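# Carry the carton around a corner onto taped spot

## Task

Bring the carton around the corner and set it down on the area outlined in yellow tape. It must sit upright and lie wholly within the tape, with no part over the tape. If it tips over or is left leaning, the task fails. It counts only if the carton stays put on its own, without the robot holding it.

## Robot and tools

ROBOT. The robot is a Hello Robot Stretch 3, a single-arm mobile manipulator. It has a two-wheel base 0.33 m long and 0.34 m wide, a lift that slides up a mast, and one telescoping arm that reaches out to the robot's right side. The arm cannot move forward or back, so to shift the gripper along the robot's forward direction you drive the base. The base cannot slide sideways. It spins about the point halfway between its drive wheels, which is 0.05 m in from the front edge. With the arm pulled in and the wrist folded, a spin sweeps a circle of radius 0.28 m. An unfolded, level wrist reaches outside that circle. A loose object may occasionally get a small push from outside.

FRAMES. The base frame has its origin on the floor between the drive wheels, with x forward, y to the left and z up. The odometry frame is the base frame where the scene began. hand_pose is reported in the base frame, at the point where the closed fingertips meet. With all wrist joints at zero, that frame's x points up, its y points back along the arm toward the mast, and its z points to the rear. The fingertips are round pads 0.04 m wide.

execute_actions. Its argument actions is a list holding one action, or an empty list to just read state and images. An action may contain base, joints or both, plus optional contact_limits; the motions start together. base takes exactly one command, and it is a relative offset from where the base last reported itself. {"translate_m": d} drives straight, in metres, -1 to 1, with positive meaning forward. {"rotate_rad": d} spins in place, in radians, -3.2 to 3.2, with positive meaning counter-clockwise seen from above (left). joints is one dictionary of absolute targets keyed by joint name: lift_m 0 to 1.1 (arm height on the mast), arm_m 0 to 0.52 (extension), wrist_yaw_rad -1.345 to 4.42 (0 along the arm, positive toward the front, 3.0 folded over the base), wrist_pitch_rad -1.57 to 0.451 (0 level, negative tips fingertips down), wrist_roll_rad -2.911 to 2.911 (0 puts fingers side by side), gripper_m -0.089 to 0.179 (bigger is wider; the real fingertip gap is about 0.007 smaller near closed and 0.025 smaller fully open, and zero below 0.007), head_pan_rad -3.953 to 1.73 (0 forward, positive left, -1.57 looks along the arm), head_tilt_rad -1.53 to 0.419 (0 level, negative down). contact_limits accepts only arm_m, a motor effort percentage from 1 to 100 at which the arm halts with contact_stop; small values are gentler, but too small halts at once. cameras picks images from head_camera, nav_camera, wrist_camera or all; omitted or null means all, [] means none. Any unknown key or out-of-range number rejects the whole call and nothing moves. A joint left out of an action may keep driving toward its earlier target. One action runs at most 15 s. Example: {"base": {"translate_m": 0.3}, "joints": {"head_pan_rad": -0.8}}.

wait takes seconds (0 to 10), commands nothing and returns state and images. zoom_image takes camera and region [x0, y0, x1, y1] in pixels of that camera's most recent full image, at most 504 by 504, and returns an enlarged view. finished_scene takes scene (its number) and ends it permanently; its result says whether the goal was met and gives the next task. The goal must hold when this is called. If a result reports a stop, later calls in that same reply are skipped.

RESULTS. base_status and joint_status tell how each motion ended: done (for the base, wheels turned as far as asked, even with slipping), off_target (stopped short, maybe still pushing), contact_stop, time_out or torque_fault. After the last three the target is dropped; arm and lift go slack after a contact stop until commanded again, and a slack lift can sag under load. on_its_own describes what the call did not command; held at gives a joint's held target. motor_effort is percent of maximum, positive toward larger joint values, with the peak in brackets; it carries fixed bias and noise. Positive wheel effort pushes forward. base_odometry counts wheel turns; heading runs -3.142 to 3.142, left positive. turned_by_wheels and turned_by_imu give turning since the previous result. base_tilt gives forward and right lean in degrees, with up to about 4 degrees of fixed error. lidar_m lists 12 distances in metres from the base origin, 30 degree sectors counter-clockwise starting straight ahead (4th left, 7th behind, 10th right), seen in a plane 0.17 m up, range 0.15 to 12, "-" for nothing; the robot's own parts can hide sectors 5, 6, 9 and 10. wrist_depth_mm and head_depth_mm are 7 by 7 grids of median depth in millimetres (head grid is sideways). Camera calibration lines give K and T_world_to_cam mapping the base frame into each camera, with small errors.

SPEED. Full speed (0.30 m/s, 1.9 rad/s) needs lift_m under 0.30, arm_m under 0.03 and wrist_yaw_rad above 2.54; otherwise the base is held to 0.10 m/s and 0.63 rad/s.

GRIPPER. Grasp by commanding gripper_m under the object's width; lower squeezes harder but the stall guard may ease off. Release by going at least 0.02 above the contact value. The reading does not prove a grasp.

CAUTIONS. Fold or unfold the wrist only with lift_m 0.32 to 0.95, wrist_pitch_rad -0.4 and roll near 0; once folded, lift may go to 0.25. With wrist_yaw_rad below -0.4 keep pitch at -0.5 or lower. Pushing against something rigid with the gripper above about 0.45 m, a second push after a contact stop, driving while the gripper is caught on something fixed, or snagging furniture (worst in reverse) can tip the robot; back off in small steps, free the gripper, and lower lift_m to about 0.2 if it stays tilted. Wrist, head and base keep pushing with no contact stop, and a wrist servo overloaded for seconds shuts off for 10 s. Avoid drops, slips, slams, hard hits and heavy pushes, and never let the carton fall. The robot keeps holding the last command while you think.

Each tool is called by a JSON object that holds its "method" and its "body", one argument or row to a line.

## Session

{"method": "execute_actions", "body": {
  "actions": []
}}

Scene clock: 0.00 s.
base_odometry: x=+0.000 y=+0.000 heading=+0.000 (m, m, rad; odometry frame)
turned_by_wheels: +0.000 (rad since the last result)
turned_by_imu: +0.000 (rad since the last result)
base_tilt: forward=-0.1 right=-0.1 (deg)
lidar_m: 0.68 0.95 1.64 1.05 0.78 0.75 0.78 0.67 0.65 0.68 0.68 0.66
head_depth_mm: 595 592 591 590 585 585 585 / 628 625 624 622 620 618 615 / 666 663 659 660 657 652 650 / 706 706 703 701 697 699 693 / 756 754 750 747 746 742 741 / 812 808 808 800 801 792 790 / 877 872 865 861 860 854 854
base_status: not commanded
joint_positions: lift_m=+0.543 arm_m=+0.002 wrist_yaw_rad=+2.871 wrist_pitch_rad=-0.426 wrist_roll_rad=-0.006 gripper_m=+0.037 head_pan_rad=-0.017 head_tilt_rad=+0.004
joint_status: not commanded
motor_effort: left_wheel=+0 right_wheel=+0 lift_m=+25 arm_m=-1 wrist_yaw_rad=+0 wrist_pitch_rad=+8 wrist_roll_rad=+1 gripper_m=+0 head_pan_rad=+0 head_tilt_rad=+2 (%)
hand_pose: x=+0.0384 y=+0.0685 z=+0.5539 quat_wxyz=(+0.242, +0.703, +0.056, +0.667) (m; base frame)
wrist_depth_mm: - 946 - - - - - / - - - - - - - / - - - - - - 960 / 728 - - - - - 922 / 766 - 950 955 972 993 896 / 749 - 762 794 823 828 810 / 661 672 675 694 700 707 711
pictures: head_camera (sideways: a quarter turn clockwise sets it upright), nav_camera (sideways: a quarter turn counterclockwise sets it upright), wrist_camera
Images, in order (width x height): head_camera 896x504, nav_camera 672x504, wrist_camera 644x364.

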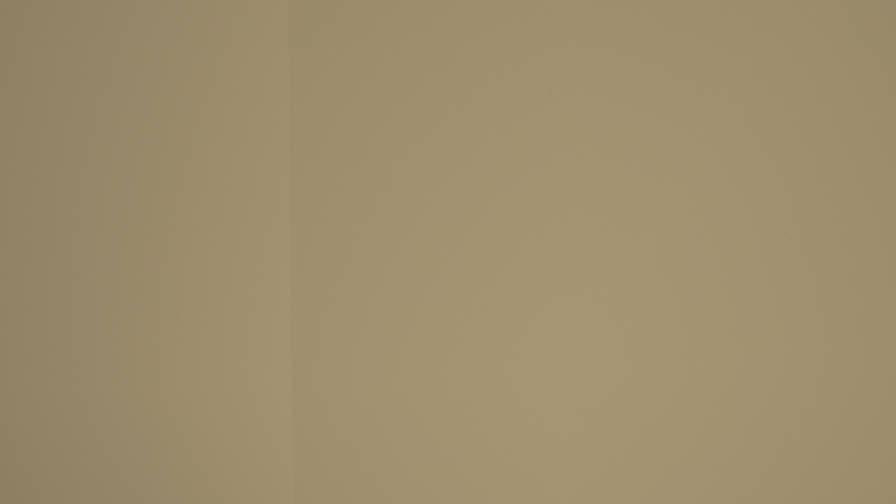

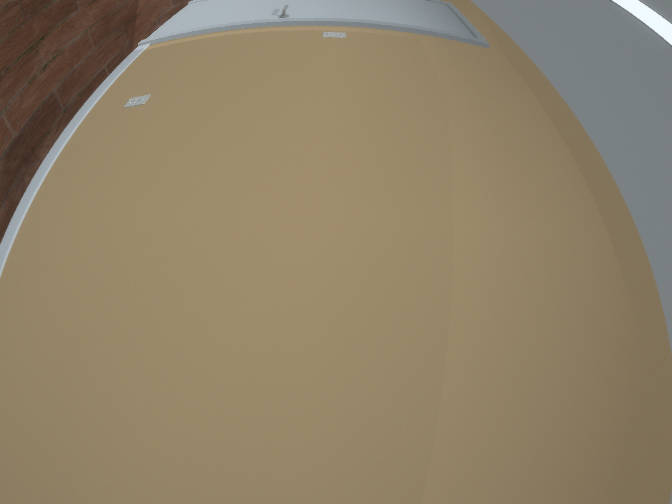

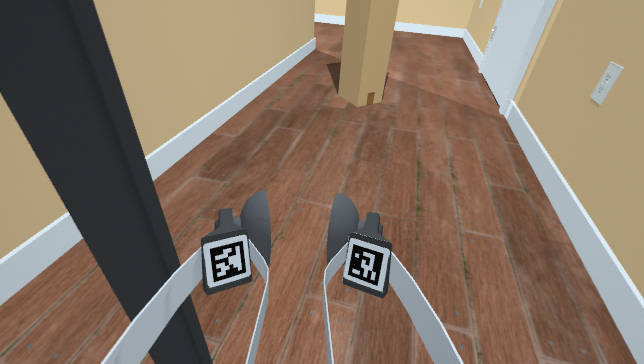

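{"method": "execute_actions", "body": {
  "actions": [
    {"base":{"rotate_rad":1.15},"joints":{"head_tilt_rad":-0.6,"lift_m":0.27}}
  ]
}}

Scene clock: 5.60 s.
base_odometry: x=+0.000 y=+0.000 heading=+1.150 (m, m, rad; odometry frame)
turned_by_wheels: +1.150 (rad since the last result)
turned_by_imu: +1.145 (rad since the last result)
base_tilt: forward=-0.2 right=-0.1 (deg)
lidar_m: 1.64 0.96 0.76 0.75 0.81 0.66 0.65 0.70 0.67 0.66 0.71 1.07
head_depth_mm: 2387 2338 2316 2190 1812 1447 1205 / 3288 3597 3389 2394 1824 1447 1213 / 3372 3708 3566 2415 1819 1456 1217 / 3387 3543 1674 1877 1824 1458 1215 / 3390 3617 3177 2313 1836 1472 1230 / 3304 2342 2413 2243 1849 1465 1225 / 1730 1747 1767 1770 1716 1477 1223
base_status: done
joint_positions: lift_m=+0.270 arm_m=+0.002 wrist_yaw_rad=+2.871 wrist_pitch_rad=-0.428 wrist_roll_rad=-0.006 gripper_m=+0.037 head_pan_rad=-0.017 head_tilt_rad=-0.592
joint_status: all done
motor_effort: left_wheel=-6(9) right_wheel=+7(13) lift_m=+22(23) arm_m=-1(1) wrist_yaw_rad=+1(0) wrist_pitch_rad=+8(8) wrist_roll_rad=+1(1) gripper_m=-1(0) head_pan_rad=+0(1) head_tilt_rad=-3(34) (%)
hand_pose: x=+0.0384 y=+0.0683 z=+0.2806 quat_wxyz=(+0.242, +0.703, +0.057, +0.667) (m; base frame)
wrist_depth_mm: - 682 706 744 775 810 845 / - 745 775 796 859 898 957 / - 800 815 851 885 949 - / 630 668 671 686 706 733 745 / 516 - 561 565 584 586 606 / 462 - - 463 483 492 499 / - - - 409 411 421 427
pictures: head_camera (sideways: a quarter turn clockwise sets it upright), nav_camera (sideways: a quarter turn counterclockwise sets it upright), wrist_camera
camera_calibration (this result's frames):
head_camera: T_world_to_cam=[[-0.507767, 0.0642276, -0.859097, 1.14202], [0.0866894, 0.995965, 0.0232225, -0.0401002], [0.857122, -0.062683, -0.511286, 0.619628], [0, 0, 0, 1]] pos_world=[0.0522585, 0.0054295, 1.29884]
nav_camera: T_world_to_cam=[[0.554825, 0.0407202, 0.83097, -1.04279], [-0.0193752, -0.997898, 0.0618368, -0.0228345], [0.831742, -0.0504088, -0.55287, 0.670321], [0, 0, 0, 1]] pos_world=[0.0205911, 0.0534663, 1.23854]
wrist_camera: T_world_to_cam=[[0.959464, -0.275874, 0.0576457, -0.0452397], [-0.12297, -0.593828, -0.795139, 0.2976], [0.25359, 0.755818, -0.603681, 0.26824], [0, 0, 0, 1]] pos_world=[0.0119789, -0.0384977, 0.401172]
Images, in order (width x height): head_camera 896x504, nav_camera 672x504, wrist_camera 644x364.

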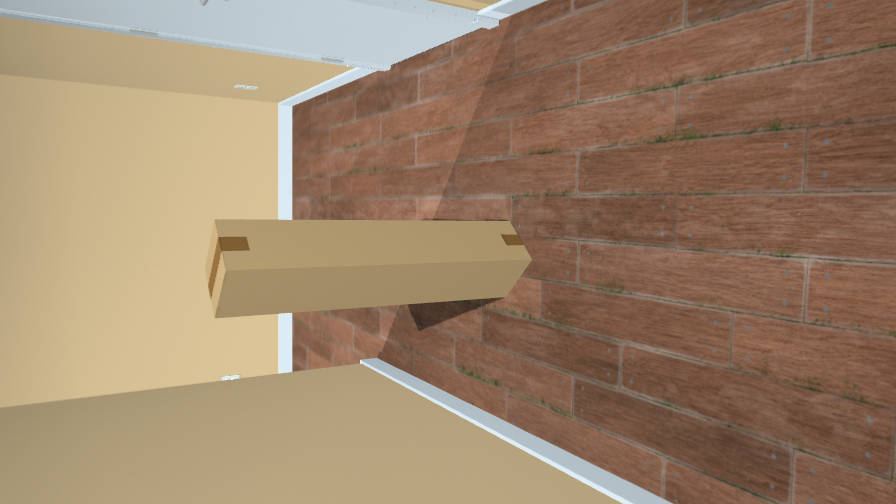

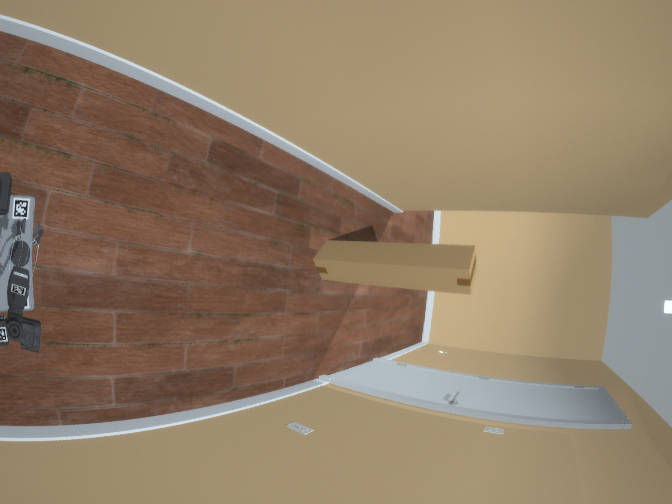

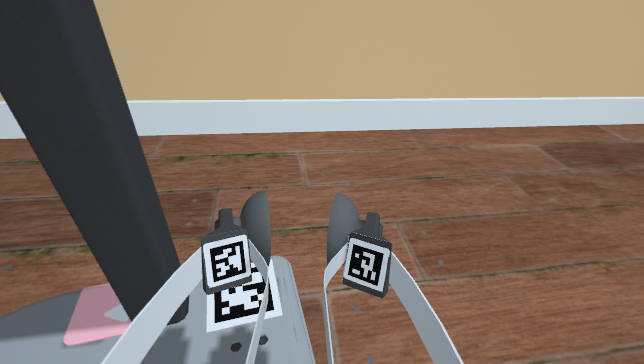

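{"method": "execute_actions", "body": {
  "actions": [
    {"base":{"translate_m":1.0}}
  ],
  "cameras": []
}}

{"method": "execute_actions", "body": {
  "actions": [
    {"base":{"translate_m":0.45},"joints":{"head_tilt_rad":-1.2}}
  ],
  "cameras": ["head_camera","nav_camera"]
}}

Scene clock: 23.43 s.
base_odometry: x=+0.409 y=+0.913 heading=+1.149 (m, m, rad; odometry frame)
turned_by_wheels: +0.000 (rad since the last result)
turned_by_imu: +0.000 (rad since the last result)
base_tilt: forward=-0.1 right=-0.1 (deg)
lidar_m: 0.63 0.81 0.64 0.63 0.68 1.02 1.65 0.99 0.79 0.78 0.84 1.23
head_depth_mm: 2479 2689 2777 2375 1805 1456 1218 / 2478 2767 3033 2397 1811 1461 1215 / 2520 2771 3062 759 887 1055 1185 / 2524 2795 3035 713 805 953 1149 / 2592 2836 3052 805 982 1384 1227 / 2592 2850 3062 2104 1802 1468 1225 / 1468 1469 1481 1499 1507 1406 1224
base_status: done
joint_positions: lift_m=+0.270 arm_m=+0.002 wrist_yaw_rad=+2.871 wrist_pitch_rad=-0.428 wrist_roll_rad=-0.006 gripper_m=+0.037 head_pan_rad=-0.017 head_tilt_rad=-0.593
joint_status: not commanded
motor_effort: left_wheel=-5(10) right_wheel=+7(15) lift_m=+22(21) arm_m=-1(1) wrist_yaw_rad=+0(0) wrist_pitch_rad=+8(8) wrist_roll_rad=+1(0) gripper_m=-1(0) head_pan_rad=+0(1) head_tilt_rad=-3(3) (%)
hand_pose: x=+0.0384 y=+0.0683 z=+0.2806 quat_wxyz=(+0.242, +0.703, +0.057, +0.667) (m; base frame)
wrist_depth_mm: - 579 603 634 654 700 722 / - 617 648 693 722 751 815 / - 696 725 750 785 833 896 / 620 678 668 695 699 740 754 / 532 - 565 561 591 587 604 / 451 - - 465 484 489 508 / - - - 414 412 424 427
pictures: none
No camera images: the call's "cameras" was empty. Leave "cameras" out to get every camera's image.

Scene clock: 26.67 s.
base_odometry: x=+0.593 y=+1.323 heading=+1.149 (m, m, rad; odometry frame)
turned_by_wheels: +0.000 (rad since the last result)
turned_by_imu: +0.000 (rad since the last result)
base_tilt: forward=-0.1 right=-0.2 (deg)
lidar_m: 0.18 0.33 0.59 0.58 0.63 0.94 2.10 1.06 0.84 0.83 0.89 0.21
head_depth_mm: 1894 1693 1460 1378 1259 1164 1089 / 1900 1703 381 1326 1260 1174 1088 / 1900 417 374 406 1199 1183 - / 1901 417 374 381 715 1171 - / 1895 416 380 542 1227 1178 - / 1905 1673 456 1374 1258 1157 1097 / 1868 1462 1477 1351 1255 1155 1076
base_status: done
joint_positions: lift_m=+0.270 arm_m=+0.002 wrist_yaw_rad=+2.871 wrist_pitch_rad=-0.428 wrist_roll_rad=-0.006 gripper_m=+0.037 head_pan_rad=-0.017 head_tilt_rad=-1.186
joint_status: all done
motor_effort: left_wheel=-5(11) right_wheel=+7(15) lift_m=+22(22) arm_m=-1(1) wrist_yaw_rad=+0(0) wrist_pitch_rad=+9(9) wrist_roll_rad=+1(0) gripper_m=-1(1) head_pan_rad=+0(0) head_tilt_rad=-6(33) (%)
hand_pose: x=+0.0384 y=+0.0683 z=+0.2805 quat_wxyz=(+0.242, +0.703, +0.057, +0.667) (m; base frame)
wrist_depth_mm: - 531 549 573 611 646 665 / - 585 602 644 667 692 747 / - 641 666 707 736 777 817 / 621 667 671 691 714 730 752 / 521 - 573 557 576 597 274 / 460 - - 467 486 486 235 / - - - 412 413 402 203
pictures: head_camera (sideways: a quarter turn clockwise sets it upright), nav_camera (sideways: a quarter turn counterclockwise sets it upright)
camera_calibration (this result's frames):
head_camera: T_world_to_cam=[[-0.901195, 0.0710445, -0.427551, 0.582082], [0.0877981, 0.995946, -0.019569, 0.0156042], [0.424428, -0.0551736, -0.903779, 1.13269], [0, 0, 0, 1]] pos_world=[0.0424551, 0.00559986, 1.27288]
nav_camera: T_world_to_cam=[[0.924786, 0.0343106, 0.378937, -0.456071], [0.0155686, -0.998504, 0.0524141, -0.010735], [0.380168, -0.0425723, -0.923937, 1.15558], [0, 0, 0, 1]] pos_world=[-0.0173781, 0.0541248, 1.24107]
Images, in order (width x height): head_camera 896x504, nav_camera 672x504.

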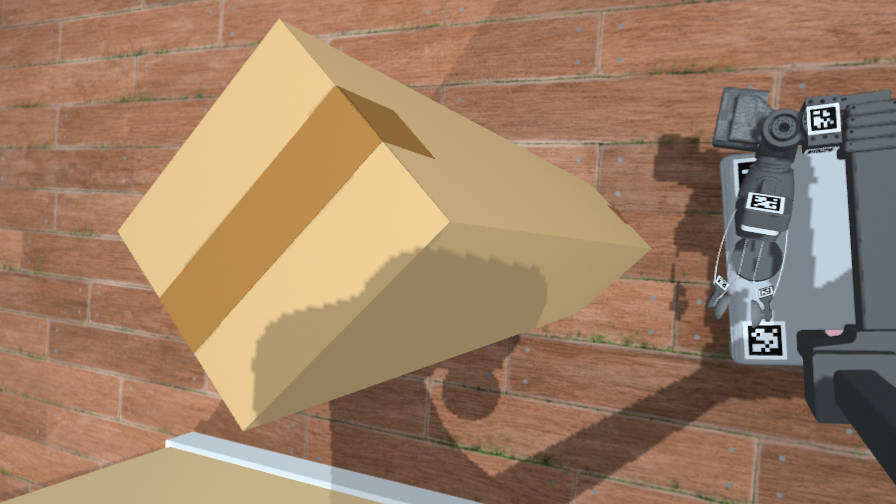

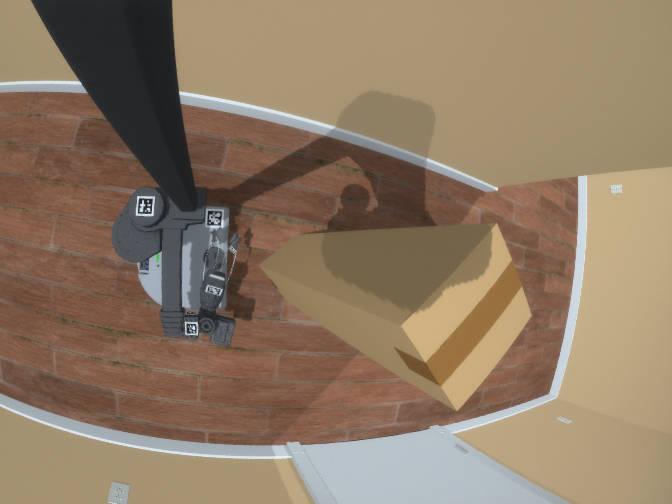

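{"method": "execute_actions", "body": {
  "actions": [
    {"base":{"translate_m":0.3},"joints":{"wrist_yaw_rad":3.3,"arm_m":0.05}}
  ],
  "cameras": ["head_camera","nav_camera"]
}}

Scene clock: 35.17 s.
base_odometry: x=+0.716 y=+1.597 heading=+1.149 (m, m, rad; odometry frame)
turned_by_wheels: +0.000 (rad since the last result)
turned_by_imu: +0.000 (rad since the last result)
base_tilt: forward=-0.1 right=-0.2 (deg)
lidar_m: - 0.16 0.55 0.54 0.59 0.88 2.36 1.11 0.88 0.84 0.16 -
head_depth_mm: 1896 1698 1526 341 1225 1161 1088 / 1906 1701 1528 341 315 1175 - / 1898 1693 376 340 312 300 - / 1910 1681 375 340 315 559 - / 1898 1671 1517 340 472 1172 - / 1908 1674 1497 396 1260 1159 1101 / 1883 1661 1405 1338 1260 1158 1077
base_status: done
joint_positions: lift_m=+0.270 arm_m=+0.050 wrist_yaw_rad=+3.297 wrist_pitch_rad=-0.428 wrist_roll_rad=-0.006 gripper_m=+0.037 head_pan_rad=-0.017 head_tilt_rad=-1.186
joint_status: all done
motor_effort: left_wheel=-2(12) right_wheel=+10(30) lift_m=+22(22) arm_m=+5(5) wrist_yaw_rad=+2(2) wrist_pitch_rad=+9(9) wrist_roll_rad=+1(0) gripper_m=+0(0) head_pan_rad=-1(1) head_tilt_rad=-6(6) (%)
hand_pose: x=-0.0559 y=+0.0259 z=+0.2805 quat_wxyz=(+0.096, +0.675, +0.204, +0.703) (m; base frame)
wrist_depth_mm: 768 707 652 598 563 529 497 / 860 797 724 664 618 573 526 / 813 796 773 722 660 615 572 / 649 667 680 689 681 666 619 / 526 567 - - 600 582 606 / 444 - - - 485 496 501 / 397 - - - - 421 430
pictures: head_camera (sideways: a quarter turn clockwise sets it upright), nav_camera (sideways: a quarter turn counterclockwise sets it upright)
camera_calibration (this result's frames):
head_camera: T_world_to_cam=[[-0.901362, 0.0710442, -0.427199, 0.581624], [0.0877869, 0.995947, -0.0195965, 0.0156401], [0.424075, -0.055166, -0.903945, 1.13291], [0, 0, 0, 1]] pos_world=[0.0424437, 0.00560019, 1.27286]
nav_camera: T_world_to_cam=[[0.924934, 0.0343112, 0.378576, -0.455603], [0.0155925, -0.998504, 0.0524013, -0.0107184], [0.379808, -0.0425648, -0.924085, 1.15577], [0, 0, 0, 1]] pos_world=[-0.017402, 0.0541251, 1.24107]
Images, in order (width x height): head_camera 896x504, nav_camera 672x504.

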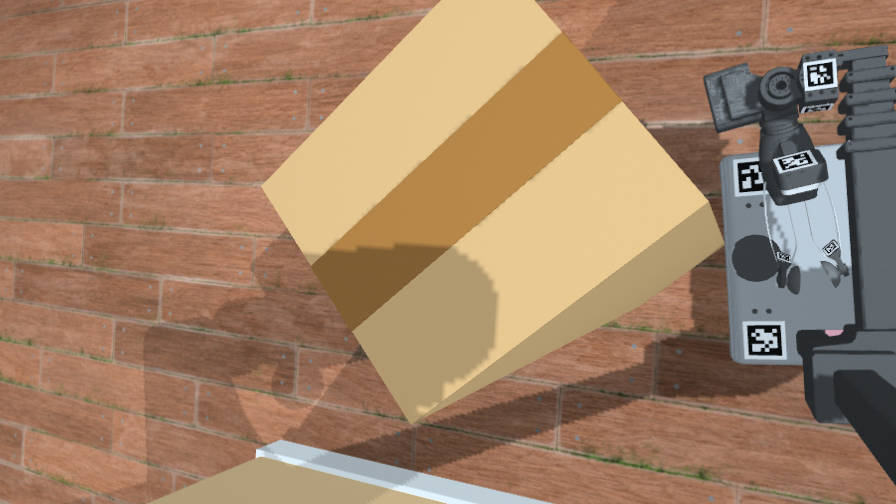

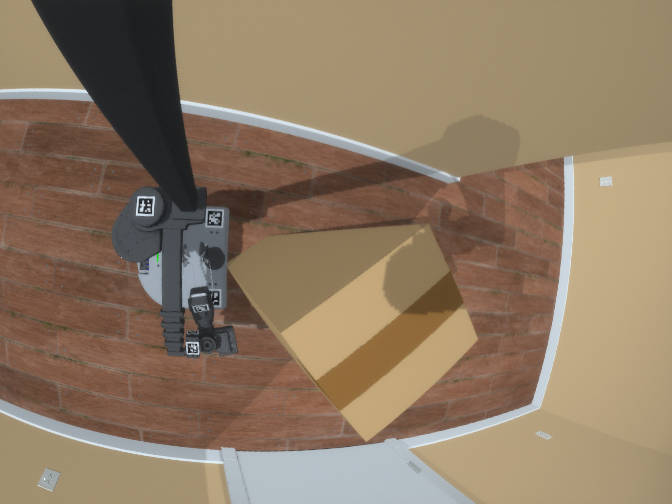

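Slides fine.

{"method": "execute_actions", "body": {
  "actions": [
    {"base":{"translate_m":0.6}}
  ],
  "cameras": ["head_camera","nav_camera"]
}}

{"method": "execute_actions", "body": {
  "actions": [
    {"base":{"translate_m":0.5},"joints":{"head_pan_rad":0.7,"head_tilt_rad":-0.9}}
  ],
  "cameras": ["head_camera","nav_camera"]
}}

Scene clock: 60.17 s.
base_odometry: x=+0.962 y=+2.144 heading=+1.149 (m, m, rad; odometry frame)
turned_by_wheels: +0.000 (rad since the last result)
turned_by_imu: -0.001 (rad since the last result)
base_tilt: forward=-0.1 right=-0.1 (deg)
lidar_m: 0.16 0.60 0.48 0.47 0.51 0.77 2.56 1.20 0.93 0.92 0.15 -
head_depth_mm: 1697 1693 1513 340 312 1124 1096 / 1720 1702 1516 340 311 297 - / 1743 1677 1521 341 312 293 - / 1747 1677 1514 354 481 929 - / 1755 1680 1499 1372 1254 1175 - / 1773 1671 1501 1379 1255 1153 1098 / 1777 1689 1504 1373 1219 1157 1074
base_status: done
joint_positions: lift_m=+0.270 arm_m=+0.050 wrist_yaw_rad=+3.298 wrist_pitch_rad=-0.428 wrist_roll_rad=-0.006 gripper_m=+0.037 head_pan_rad=-0.017 head_tilt_rad=-1.186
joint_status: not commanded
motor_effort: left_wheel=-3(5) right_wheel=+16(28) lift_m=+22(22) arm_m=+4(5) wrist_yaw_rad=+1(1) wrist_pitch_rad=+8(9) wrist_roll_rad=+0(0) gripper_m=-1(0) head_pan_rad=+0(0) head_tilt_rad=-6(6) (%)
hand_pose: x=-0.0560 y=+0.0258 z=+0.2805 quat_wxyz=(+0.096, +0.675, +0.204, +0.703) (m; base frame)
wrist_depth_mm: 668 623 576 534 491 471 439 / 765 698 634 594 545 499 468 / 805 758 710 641 599 554 511 / 641 665 659 660 642 595 557 / 523 547 - - 592 591 580 / 446 - - - 484 492 482 / 396 - - - - 425 101
pictures: head_camera (sideways: a quarter turn clockwise sets it upright), nav_camera (sideways: a quarter turn counterclockwise sets it upright)
camera_calibration (this result's frames):
head_camera: T_world_to_cam=[[-0.901413, 0.071045, -0.427091, 0.581483], [0.0877845, 0.995947, -0.0196049, 0.0156511], [0.423967, -0.0551641, -0.903996, 1.13297], [0, 0, 0, 1]] pos_world=[0.0424402, 0.00560025, 1.27286]
nav_camera: T_world_to_cam=[[0.924979, 0.0343105, 0.378465, -0.455458], [0.0155989, -0.998504, 0.0523973, -0.0107133], [0.379697, -0.0425628, -0.924131, 1.15583], [0, 0, 0, 1]] pos_world=[-0.0174093, 0.0541252, 1.24108]
Images, in order (width x height): head_camera 896x504, nav_camera 672x504.

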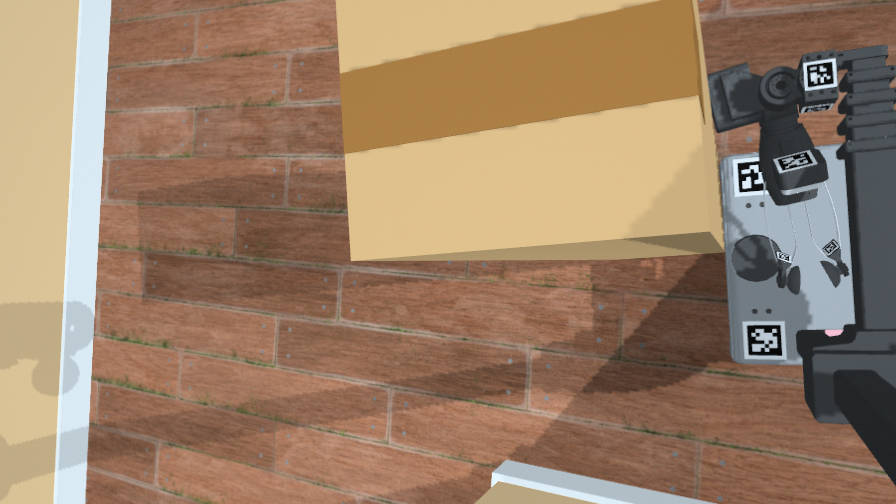

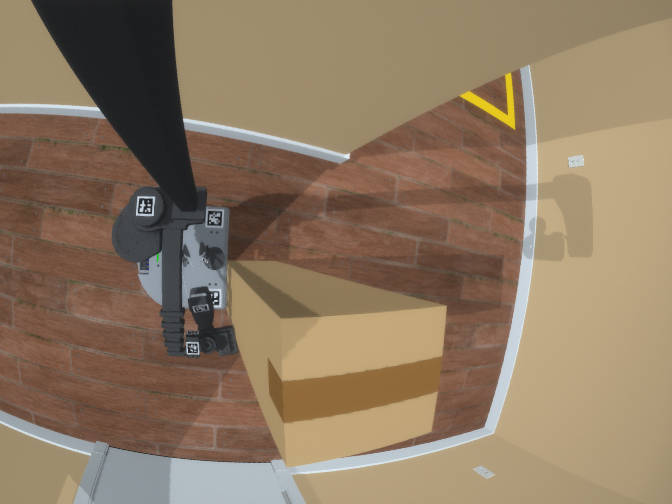

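Scene clock: 66.13 s.
base_odometry: x=+1.167 y=+2.600 heading=+1.148 (m, m, rad; odometry frame)
turned_by_wheels: +0.000 (rad since the last result)
turned_by_imu: +0.000 (rad since the last result)
base_tilt: forward=-0.1 right=-0.1 (deg)
lidar_m: 0.16 1.38 2.07 0.42 0.45 0.67 2.72 1.25 0.98 0.97 0.15 -
head_depth_mm: 1176 1319 1491 1614 1411 1233 293 / 1284 1448 1671 1654 1412 1232 584 / 1392 1607 1835 1661 1421 1229 1088 / 1527 1772 1943 1663 1420 1240 1096 / 1698 1991 1992 1661 1413 1232 1095 / 1906 2287 2011 1663 1421 1228 1093 / 2186 2444 2007 1659 1415 1232 1038
base_status: done
joint_positions: lift_m=+0.270 arm_m=+0.050 wrist_yaw_rad=+3.298 wrist_pitch_rad=-0.428 wrist_roll_rad=-0.006 gripper_m=+0.037 head_pan_rad=+0.693 head_tilt_rad=-0.902
joint_status: all done
motor_effort: left_wheel=-3(5) right_wheel=+16(23) lift_m=+22(22) arm_m=+4(4) wrist_yaw_rad=+1(1) wrist_pitch_rad=+9(9) wrist_roll_rad=+0(0) gripper_m=+0(0) head_pan_rad=+4(52) head_tilt_rad=+2(19) (%)
hand_pose: x=-0.0560 y=+0.0258 z=+0.2805 quat_wxyz=(+0.096, +0.675, +0.204, +0.703) (m; base frame)
wrist_depth_mm: 616 549 512 477 - - - / 688 617 567 529 - - - / 739 676 643 580 911 968 998 / 635 655 663 630 725 726 748 / 520 564 - - 590 590 602 / 447 - - - 482 497 485 / 395 - - - - 417 101
pictures: head_camera (sideways: a quarter turn clockwise sets it upright), nav_camera (sideways: a quarter turn counterclockwise sets it upright)
camera_calibration (this result's frames):
head_camera: T_world_to_cam=[[-0.609738, -0.434165, -0.663114, 0.887183], [-0.580725, 0.814099, 0.00096163, -0.00704288], [0.539423, 0.385674, -0.748518, 0.93016], [0, 0, 0, 1]] pos_world=[0.0351099, 0.0321789, 1.28455]
nav_camera: T_world_to_cam=[[0.568741, 0.537569, 0.622539, -0.771228], [0.650509, -0.757162, 0.0595232, -0.0238842], [0.50336, 0.371114, -0.780322, 0.968171], [0, 0, 0, 1]] pos_world=[-0.0331737, 0.0372018, 1.23703]
Images, in order (width x height): head_camera 896x504, nav_camera 672x504.

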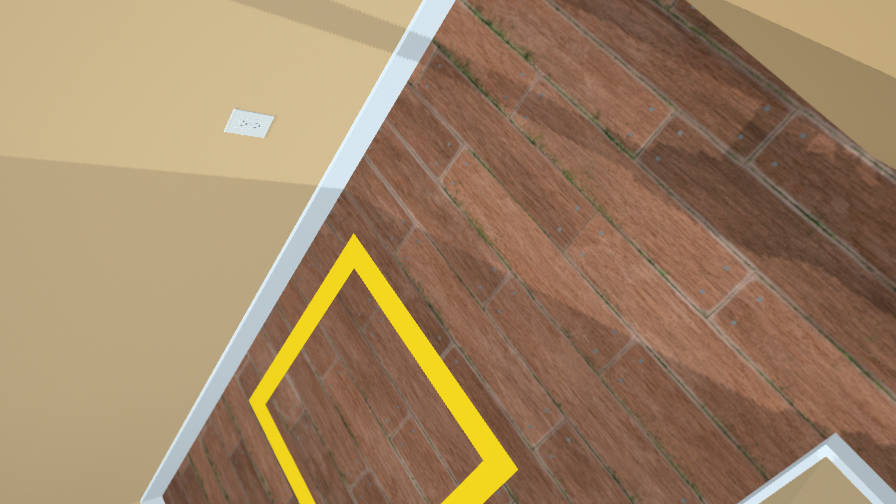

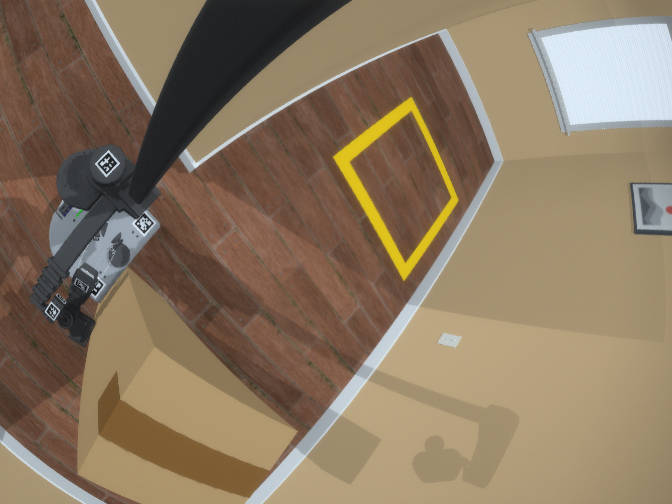

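{"method": "execute_actions", "body": {
  "actions": [
    {"base":{"translate_m":0.4},"joints":{"head_pan_rad":0,"head_tilt_rad":-1.3}}
  ],
  "cameras": []
}}

{"method": "execute_actions", "body": {
  "actions": [
    {"base":{"rotate_rad":0.5}}
  ],
  "cameras": ["nav_camera"]
}}

{"method": "execute_actions", "body": {
  "actions": [
    {"base":{"translate_m":0.15}}
  ],
  "cameras": ["head_camera","nav_camera"]
}}

Scene clock: 79.40 s.
base_odometry: x=+1.331 y=+2.965 heading=+1.148 (m, m, rad; odometry frame)
turned_by_wheels: +0.000 (rad since the last result)
turned_by_imu: -0.001 (rad since the last result)
base_tilt: forward=-0.1 right=+0.0 (deg)
lidar_m: 0.16 0.94 1.43 1.27 0.60 0.60 2.62 1.31 1.05 1.04 0.15 -
head_depth_mm: 893 1124 350 325 306 1161 1098 / 898 1144 348 324 306 - 1085 / 918 1164 349 324 303 1145 1081 / 926 1179 393 455 633 - - / 936 1197 1392 1317 1231 - - / 945 1212 1409 1310 1229 1169 - / 959 1227 1402 1313 1231 1151 1109
base_status: done
joint_positions: lift_m=+0.270 arm_m=+0.050 wrist_yaw_rad=+3.298 wrist_pitch_rad=-0.428 wrist_roll_rad=-0.006 gripper_m=+0.037 head_pan_rad=+0.007 head_tilt_rad=-1.284
joint_status: all done
motor_effort: left_wheel=-3(4) right_wheel=+16(24) lift_m=+22(22) arm_m=+4(4) wrist_yaw_rad=+1(1) wrist_pitch_rad=+9(9) wrist_roll_rad=+1(0) gripper_m=+0(0) head_pan_rad=-5(51) head_tilt_rad=-7(33) (%)
hand_pose: x=-0.0560 y=+0.0258 z=+0.2805 quat_wxyz=(+0.096, +0.675, +0.204, +0.703) (m; base frame)
wrist_depth_mm: 554 538 784 - - - - / 614 595 816 - - - - / 701 645 784 901 939 956 - / 631 645 672 702 710 737 759 / 518 553 - - 590 585 600 / 447 - - - 487 484 484 / 397 - - - - 425 101
pictures: none
No camera images: the call's "cameras" was empty. Leave "cameras" out to get every camera's image.

Scene clock: 81.33 s.
base_odometry: x=+1.331 y=+2.965 heading=+1.647 (m, m, rad; odometry frame)
turned_by_wheels: +0.499 (rad since the last result)
turned_by_imu: +0.495 (rad since the last result)
base_tilt: forward=-0.1 right=-0.1 (deg)
lidar_m: 0.94 1.39 1.35 0.61 0.59 2.21 1.33 1.06 1.04 0.22 0.15 0.15
head_depth_mm: 883 1061 349 323 311 1166 1095 / 949 1156 361 377 403 - 1084 / 1021 1273 1415 799 720 1166 1082 / 1100 1401 1413 1322 1233 - - / 1196 1463 1421 1317 1229 - - / 1329 1518 1406 1313 1229 1172 - / 1473 1529 1408 1305 1228 1148 1113
base_status: done
joint_positions: lift_m=+0.270 arm_m=+0.050 wrist_yaw_rad=+3.288 wrist_pitch_rad=-0.428 wrist_roll_rad=-0.006 gripper_m=+0.037 head_pan_rad=+0.007 head_tilt_rad=-1.285
joint_status: not commanded
on_its_own: right_wheel is at rest, and its effort (+22) is outside its rest range (-18 to +18)
motor_effort: left_wheel=-7(12) right_wheel=+22(35) lift_m=+22(22) arm_m=+2(4) wrist_yaw_rad=+7(8) wrist_pitch_rad=+9(9) wrist_roll_rad=+0(1) gripper_m=+0(0) head_pan_rad=-4(5) head_tilt_rad=-7(8) (%)
hand_pose: x=-0.0537 y=+0.0260 z=+0.2805 quat_wxyz=(+0.099, +0.676, +0.201, +0.702) (m; base frame)
wrist_depth_mm: - - 768 718 930 - - / - - 843 798 - - - / 816 831 829 854 910 944 996 / 632 637 668 677 706 743 743 / 523 555 - - 581 588 597 / 448 - - - 482 487 497 / 393 - - - - 420 432
pictures: nav_camera (sideways: a quarter turn counterclockwise sets it upright)
camera_calibration (this result's frames):
nav_camera: T_world_to_cam=[[0.956661, 0.0566604, 0.285639, -0.334759], [0.044496, -0.997812, 0.0489037, -0.00633472], [0.287785, -0.0340744, -0.957089, 1.19918], [0, 0, 0, 1]] pos_world=[-0.0245725, 0.0535081, 1.24365]
Images, in order (width x height): nav_camera 672x504.

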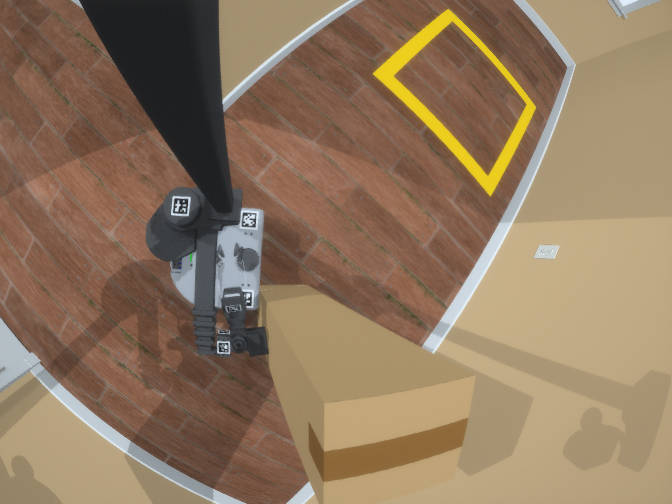

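Scene clock: 83.80 s.
base_odometry: x=+1.319 y=+3.114 heading=+1.647 (m, m, rad; odometry frame)
turned_by_wheels: +0.000 (rad since the last result)
turned_by_imu: -0.001 (rad since the last result)
base_tilt: forward=-0.2 right=-0.1 (deg)
lidar_m: 0.81 1.19 1.71 0.76 0.72 1.68 1.45 1.14 1.13 0.23 0.15 0.15
head_depth_mm: 758 910 349 325 310 1165 1101 / 814 987 357 367 396 - 1083 / 878 1084 1368 749 707 1166 1074 / 948 1195 1406 1327 1236 - - / 1038 1339 1409 1314 1232 - - / 1137 1466 1410 1315 1231 1168 - / 1264 1502 1402 1310 1232 1152 1110
base_status: done
joint_positions: lift_m=+0.270 arm_m=+0.050 wrist_yaw_rad=+3.290 wrist_pitch_rad=-0.428 wrist_roll_rad=-0.006 gripper_m=+0.037 head_pan_rad=+0.007 head_tilt_rad=-1.285
joint_status: not commanded
on_its_own: right_wheel is at rest, and its effort (+19) is outside its rest range (-18 to +18)
motor_effort: left_wheel=-5(6) right_wheel=+19(33) lift_m=+23(23) arm_m=+2(2) wrist_yaw_rad=+6(7) wrist_pitch_rad=+9(9) wrist_roll_rad=+0(0) gripper_m=+0(0) head_pan_rad=-4(3) head_tilt_rad=-7(6) (%)
hand_pose: x=-0.0543 y=+0.0259 z=+0.2804 quat_wxyz=(+0.098, +0.675, +0.202, +0.703) (m; base frame)
wrist_depth_mm: - 951 687 842 - - - / - 992 752 - - - - / 797 841 793 862 936 957 - / 630 652 672 705 704 722 737 / 529 543 - - 592 580 594 / 449 - - - 486 495 497 / 392 - - - - 423 433
pictures: head_camera (sideways: a quarter turn clockwise sets it upright), nav_camera (sideways: a quarter turn counterclockwise sets it upright)
camera_calibration (this result's frames):
head_camera: T_world_to_cam=[[-0.940516, 0.0491965, -0.336168, 0.463301], [0.0616446, 0.997748, -0.0264511, 0.0247206], [0.334109, -0.0456006, -0.941431, 1.18214], [0, 0, 0, 1]] pos_world=[0.0392553, 0.00644851, 1.2693]
nav_camera: T_world_to_cam=[[0.956661, 0.0566606, 0.285639, -0.334759], [0.0444963, -0.997812, 0.0489037, -0.00633472], [0.287785, -0.0340744, -0.957089, 1.19918], [0, 0, 0, 1]] pos_world=[-0.0245725, 0.0535081, 1.24365]
Images, in order (width x height): head_camera 896x504, nav_camera 672x504.

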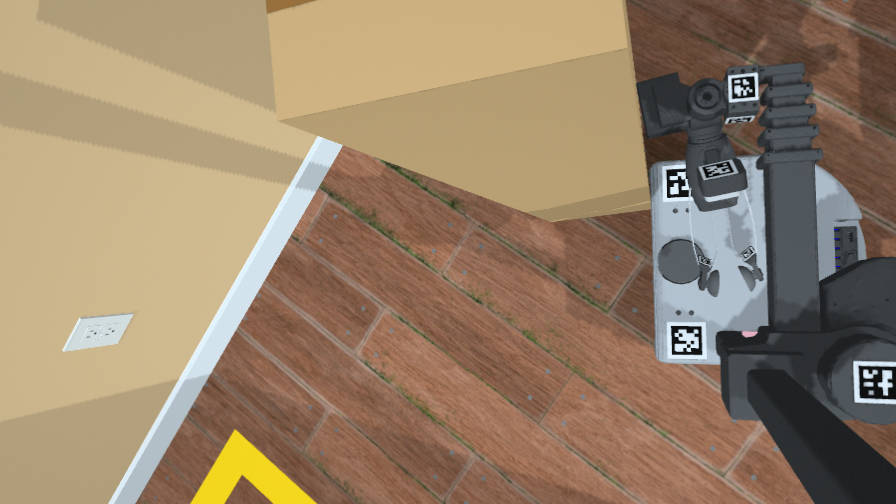

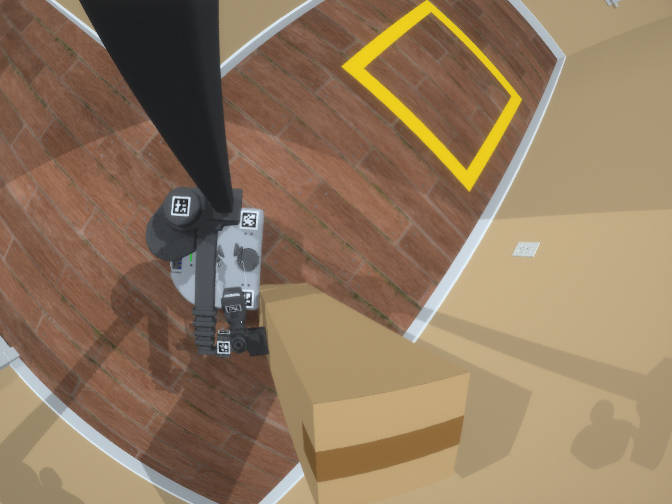

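{"method": "execute_actions", "body": {
  "actions": [
    {"base":{"translate_m":-0.3},"joints":{"arm_m":0}}
  ],
  "cameras": []
}}

{"method": "execute_actions", "body": {
  "actions": [
    {"base":{"rotate_rad":-1.21}}
  ],
  "cameras": []
}}

{"method": "execute_actions", "body": {
  "actions": [
    {"base":{"translate_m":0.6}}
  ],
  "cameras": []
}}

{"method": "execute_actions", "body": {
  "actions": [
    {"base":{"rotate_rad":2.14}}
  ],
  "cameras": ["head_camera","nav_camera"]
}}

Scene clock: 99.43 s.
base_odometry: x=+1.342 y=+2.815 heading=+1.647 (m, m, rad; odometry frame)
turned_by_wheels: +0.000 (rad since the last result)
turned_by_imu: +0.000 (rad since the last result)
base_tilt: forward=-0.1 right=-0.1 (deg)
lidar_m: 0.39 1.58 1.00 0.57 0.72 2.73 1.22 0.97 0.95 1.02 1.02 0.37
head_depth_mm: 411 452 637 1323 1244 1168 1103 / 416 454 623 1113 1235 1168 1092 / 583 616 707 1011 1233 - 1076 / 1263 1495 1409 1303 1237 - - / 1370 1521 1413 1314 1234 - - / 1520 1524 1419 1319 1225 1167 - / 1598 1515 1408 1307 1221 1155 1111
base_status: done
joint_positions: lift_m=+0.270 arm_m=+0.002 wrist_yaw_rad=+3.298 wrist_pitch_rad=-0.428 wrist_roll_rad=-0.006 gripper_m=+0.037 head_pan_rad=+0.007 head_tilt_rad=-1.285
joint_status: all done
joint sent to its limit — the command would take arm_m past its lower limit, so that joint was sent only as far as its limit.
motor_effort: left_wheel=-4(11) right_wheel=+6(14) lift_m=+23(23) arm_m=-7(8) wrist_yaw_rad=+1(6) wrist_pitch_rad=+9(9) wrist_roll_rad=+1(1) gripper_m=+0(0) head_pan_rad=-4(4) head_tilt_rad=-6(7) (%)
hand_pose: x=-0.0560 y=+0.0733 z=+0.2804 quat_wxyz=(+0.096, +0.675, +0.204, +0.703) (m; base frame)
wrist_depth_mm: - - 869 - 626 - - / - - 945 638 719 - - / 810 837 875 684 830 975 991 / 624 664 663 701 710 728 756 / 522 536 - - 578 583 600 / 448 - - - 484 492 503 / 389 - - - - 422 425
pictures: none
No camera images: the call's "cameras" was empty. Leave "cameras" out to get every camera's image.

Scene clock: 101.40 s.
base_odometry: x=+1.342 y=+2.815 heading=+0.437 (m, m, rad; odometry frame)
turned_by_wheels: -1.210 (rad since the last result)
turned_by_imu: -1.204 (rad since the last result)
base_tilt: forward=-0.1 right=-0.1 (deg)
lidar_m: 1.07 0.39 0.36 1.33 1.85 0.57 0.60 1.38 1.44 1.00 0.95 0.97
head_depth_mm: 1122 1300 1404 1327 1233 1166 1104 / 1262 1475 1429 1326 1245 1164 1089 / 1399 1518 1423 1323 1234 - 1075 / 1329 1503 1408 1319 1231 - - / 1216 1471 1413 1320 1231 - - / 1113 1368 1405 1306 1215 1166 - / 1036 1253 1389 822 1200 1157 1107
base_status: done
joint_positions: lift_m=+0.270 arm_m=+0.002 wrist_yaw_rad=+3.298 wrist_pitch_rad=-0.428 wrist_roll_rad=-0.006 gripper_m=+0.037 head_pan_rad=+0.006 head_tilt_rad=-1.285
joint_status: not commanded
motor_effort: left_wheel=+5(13) right_wheel=-7(13) lift_m=+23(23) arm_m=-6(6) wrist_yaw_rad=+1(2) wrist_pitch_rad=+9(9) wrist_roll_rad=+0(0) gripper_m=-1(1) head_pan_rad=-4(4) head_tilt_rad=-7(7) (%)
hand_pose: x=-0.0560 y=+0.0733 z=+0.2804 quat_wxyz=(+0.096, +0.675, +0.204, +0.703) (m; base frame)
wrist_depth_mm: - - - - - - 839 / 862 - - - - - 383 / 727 833 872 914 922 951 348 / 613 639 683 698 705 679 348 / 523 541 - - 584 534 386 / 449 - - - 478 470 422 / 394 - - - - 422 424
pictures: none
No camera images: the call's "cameras" was empty. Leave "cameras" out to get every camera's image.

Scene clock: 105.03 s.
base_odometry: x=+1.886 y=+3.069 heading=+0.437 (m, m, rad; odometry frame)
turned_by_wheels: +0.000 (rad since the last result)
turned_by_imu: +0.000 (rad since the last result)
base_tilt: forward=-0.1 right=-0.2 (deg)
lidar_m: 0.54 0.50 0.52 0.67 0.33 0.36 1.16 2.41 0.94 0.65 0.61 0.63
head_depth_mm: 716 831 990 1218 1235 1165 1100 / 778 956 1168 1313 1241 1169 1087 / 717 942 1320 1318 1233 - 1071 / 650 833 1151 1315 1235 - - / 593 744 986 1291 1234 - - / 547 672 864 1210 1230 1166 - / 508 611 769 1035 1222 1158 1072
base_status: done
joint_positions: lift_m=+0.270 arm_m=+0.002 wrist_yaw_rad=+3.298 wrist_pitch_rad=-0.428 wrist_roll_rad=-0.006 gripper_m=+0.037 head_pan_rad=+0.006 head_tilt_rad=-1.285
joint_status: not commanded
motor_effort: left_wheel=+4(14) right_wheel=-7(12) lift_m=+23(23) arm_m=-6(6) wrist_yaw_rad=+1(1) wrist_pitch_rad=+9(9) wrist_roll_rad=+1(1) gripper_m=-1(0) head_pan_rad=-5(4) head_tilt_rad=-6(6) (%)
hand_pose: x=-0.0560 y=+0.0733 z=+0.2804 quat_wxyz=(+0.096, +0.675, +0.204, +0.703) (m; base frame)
wrist_depth_mm: - 294 339 - 744 546 434 / - 333 375 - 792 576 450 / 805 380 402 887 810 588 462 / 636 448 440 706 715 601 476 / 528 514 - - 568 565 484 / 452 - - - 484 489 480 / 386 - - - - 422 426
pictures: none
No camera images: the call's "cameras" was empty. Leave "cameras" out to get every camera's image.

Scene clock: 107.60 s.
base_odometry: x=+1.886 y=+3.069 heading=+2.577 (m, m, rad; odometry frame)
turned_by_wheels: +2.140 (rad since the last result)
turned_by_imu: +2.129 (rad since the last result)
base_tilt: forward=-0.2 right=-0.1 (deg)
lidar_m: 0.33 0.40 1.16 2.62 0.89 0.64 0.61 0.63 0.53 0.50 0.52 0.70
head_depth_mm: 1233 1260 1285 1284 1234 1163 1097 / 1604 1514 1419 1320 1243 1166 1089 / 425 581 1393 1321 1238 - 1075 / 412 479 666 1087 1235 - - / 406 419 583 1041 1232 - - / 405 469 889 1319 1233 1166 - / 422 1473 1412 1305 1234 1155 1105
base_status: done
joint_positions: lift_m=+0.270 arm_m=+0.002 wrist_yaw_rad=+3.298 wrist_pitch_rad=-0.428 wrist_roll_rad=-0.006 gripper_m=+0.037 head_pan_rad=+0.006 head_tilt_rad=-1.285
joint_status: not commanded
motor_effort: left_wheel=-5(11) right_wheel=+7(18) lift_m=+23(23) arm_m=-6(6) wrist_yaw_rad=+1(1) wrist_pitch_rad=+9(9) wrist_roll_rad=+0(1) gripper_m=+0(0) head_pan_rad=-4(4) head_tilt_rad=-6(6) (%)
hand_pose: x=-0.0560 y=+0.0733 z=+0.2804 quat_wxyz=(+0.096, +0.675, +0.204, +0.703) (m; base frame)
wrist_depth_mm: 586 806 - - - - - / 606 846 - - - - - / 603 803 865 885 941 973 958 / 591 654 668 694 713 722 753 / 518 533 - - 577 591 607 / 452 - - - 488 489 504 / 387 - - - - 421 432
pictures: head_camera (sideways: a quarter turn clockwise sets it upright), nav_camera (sideways: a quarter turn counterclockwise sets it upright)
camera_calibration (this result's frames):
head_camera: T_world_to_cam=[[-0.9406, 0.0494772, -0.335894, 0.462945], [0.0619352, 0.997729, -0.026471, 0.0247447], [0.333821, -0.0457023, -0.941528, 1.18227], [0, 0, 0, 1]] pos_world=[0.0392477, 0.00643853, 1.26929]
nav_camera: T_world_to_cam=[[0.956761, 0.0563751, 0.28536, -0.334396], [0.0442121, -0.997825, 0.0488926, -0.00631857], [0.287495, -0.0341622, -0.957173, 1.19929], [0, 0, 0, 1]] pos_world=[-0.0245734, 0.0535171, 1.24366]
Images, in order (width x height): head_camera 896x504, nav_camera 672x504.

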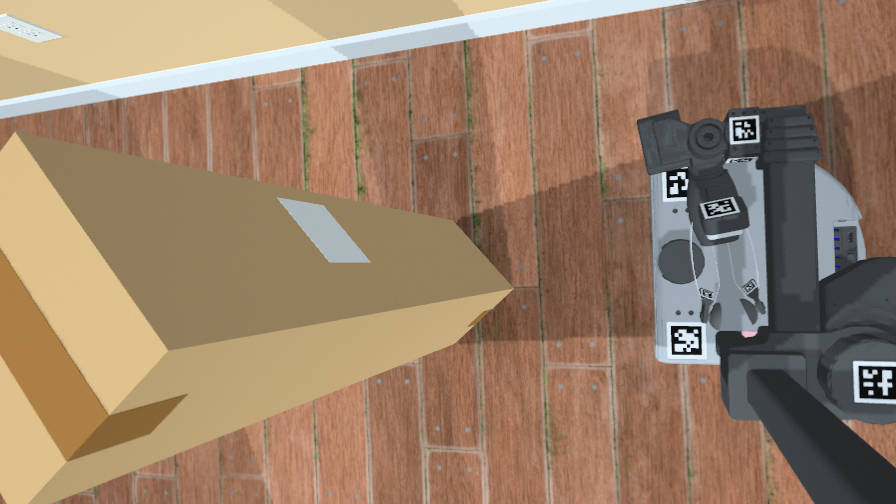

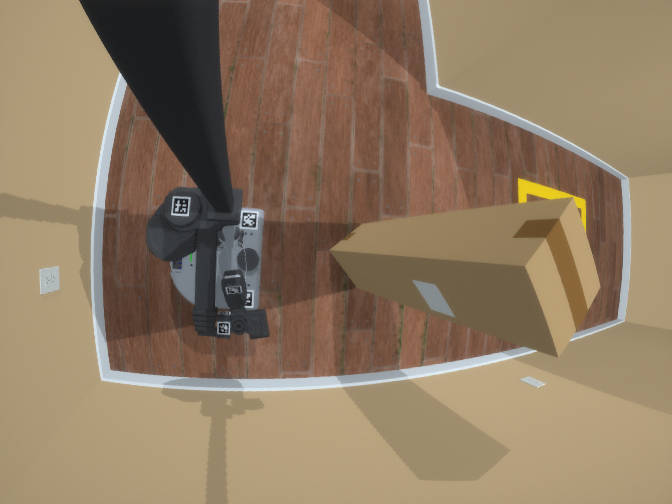

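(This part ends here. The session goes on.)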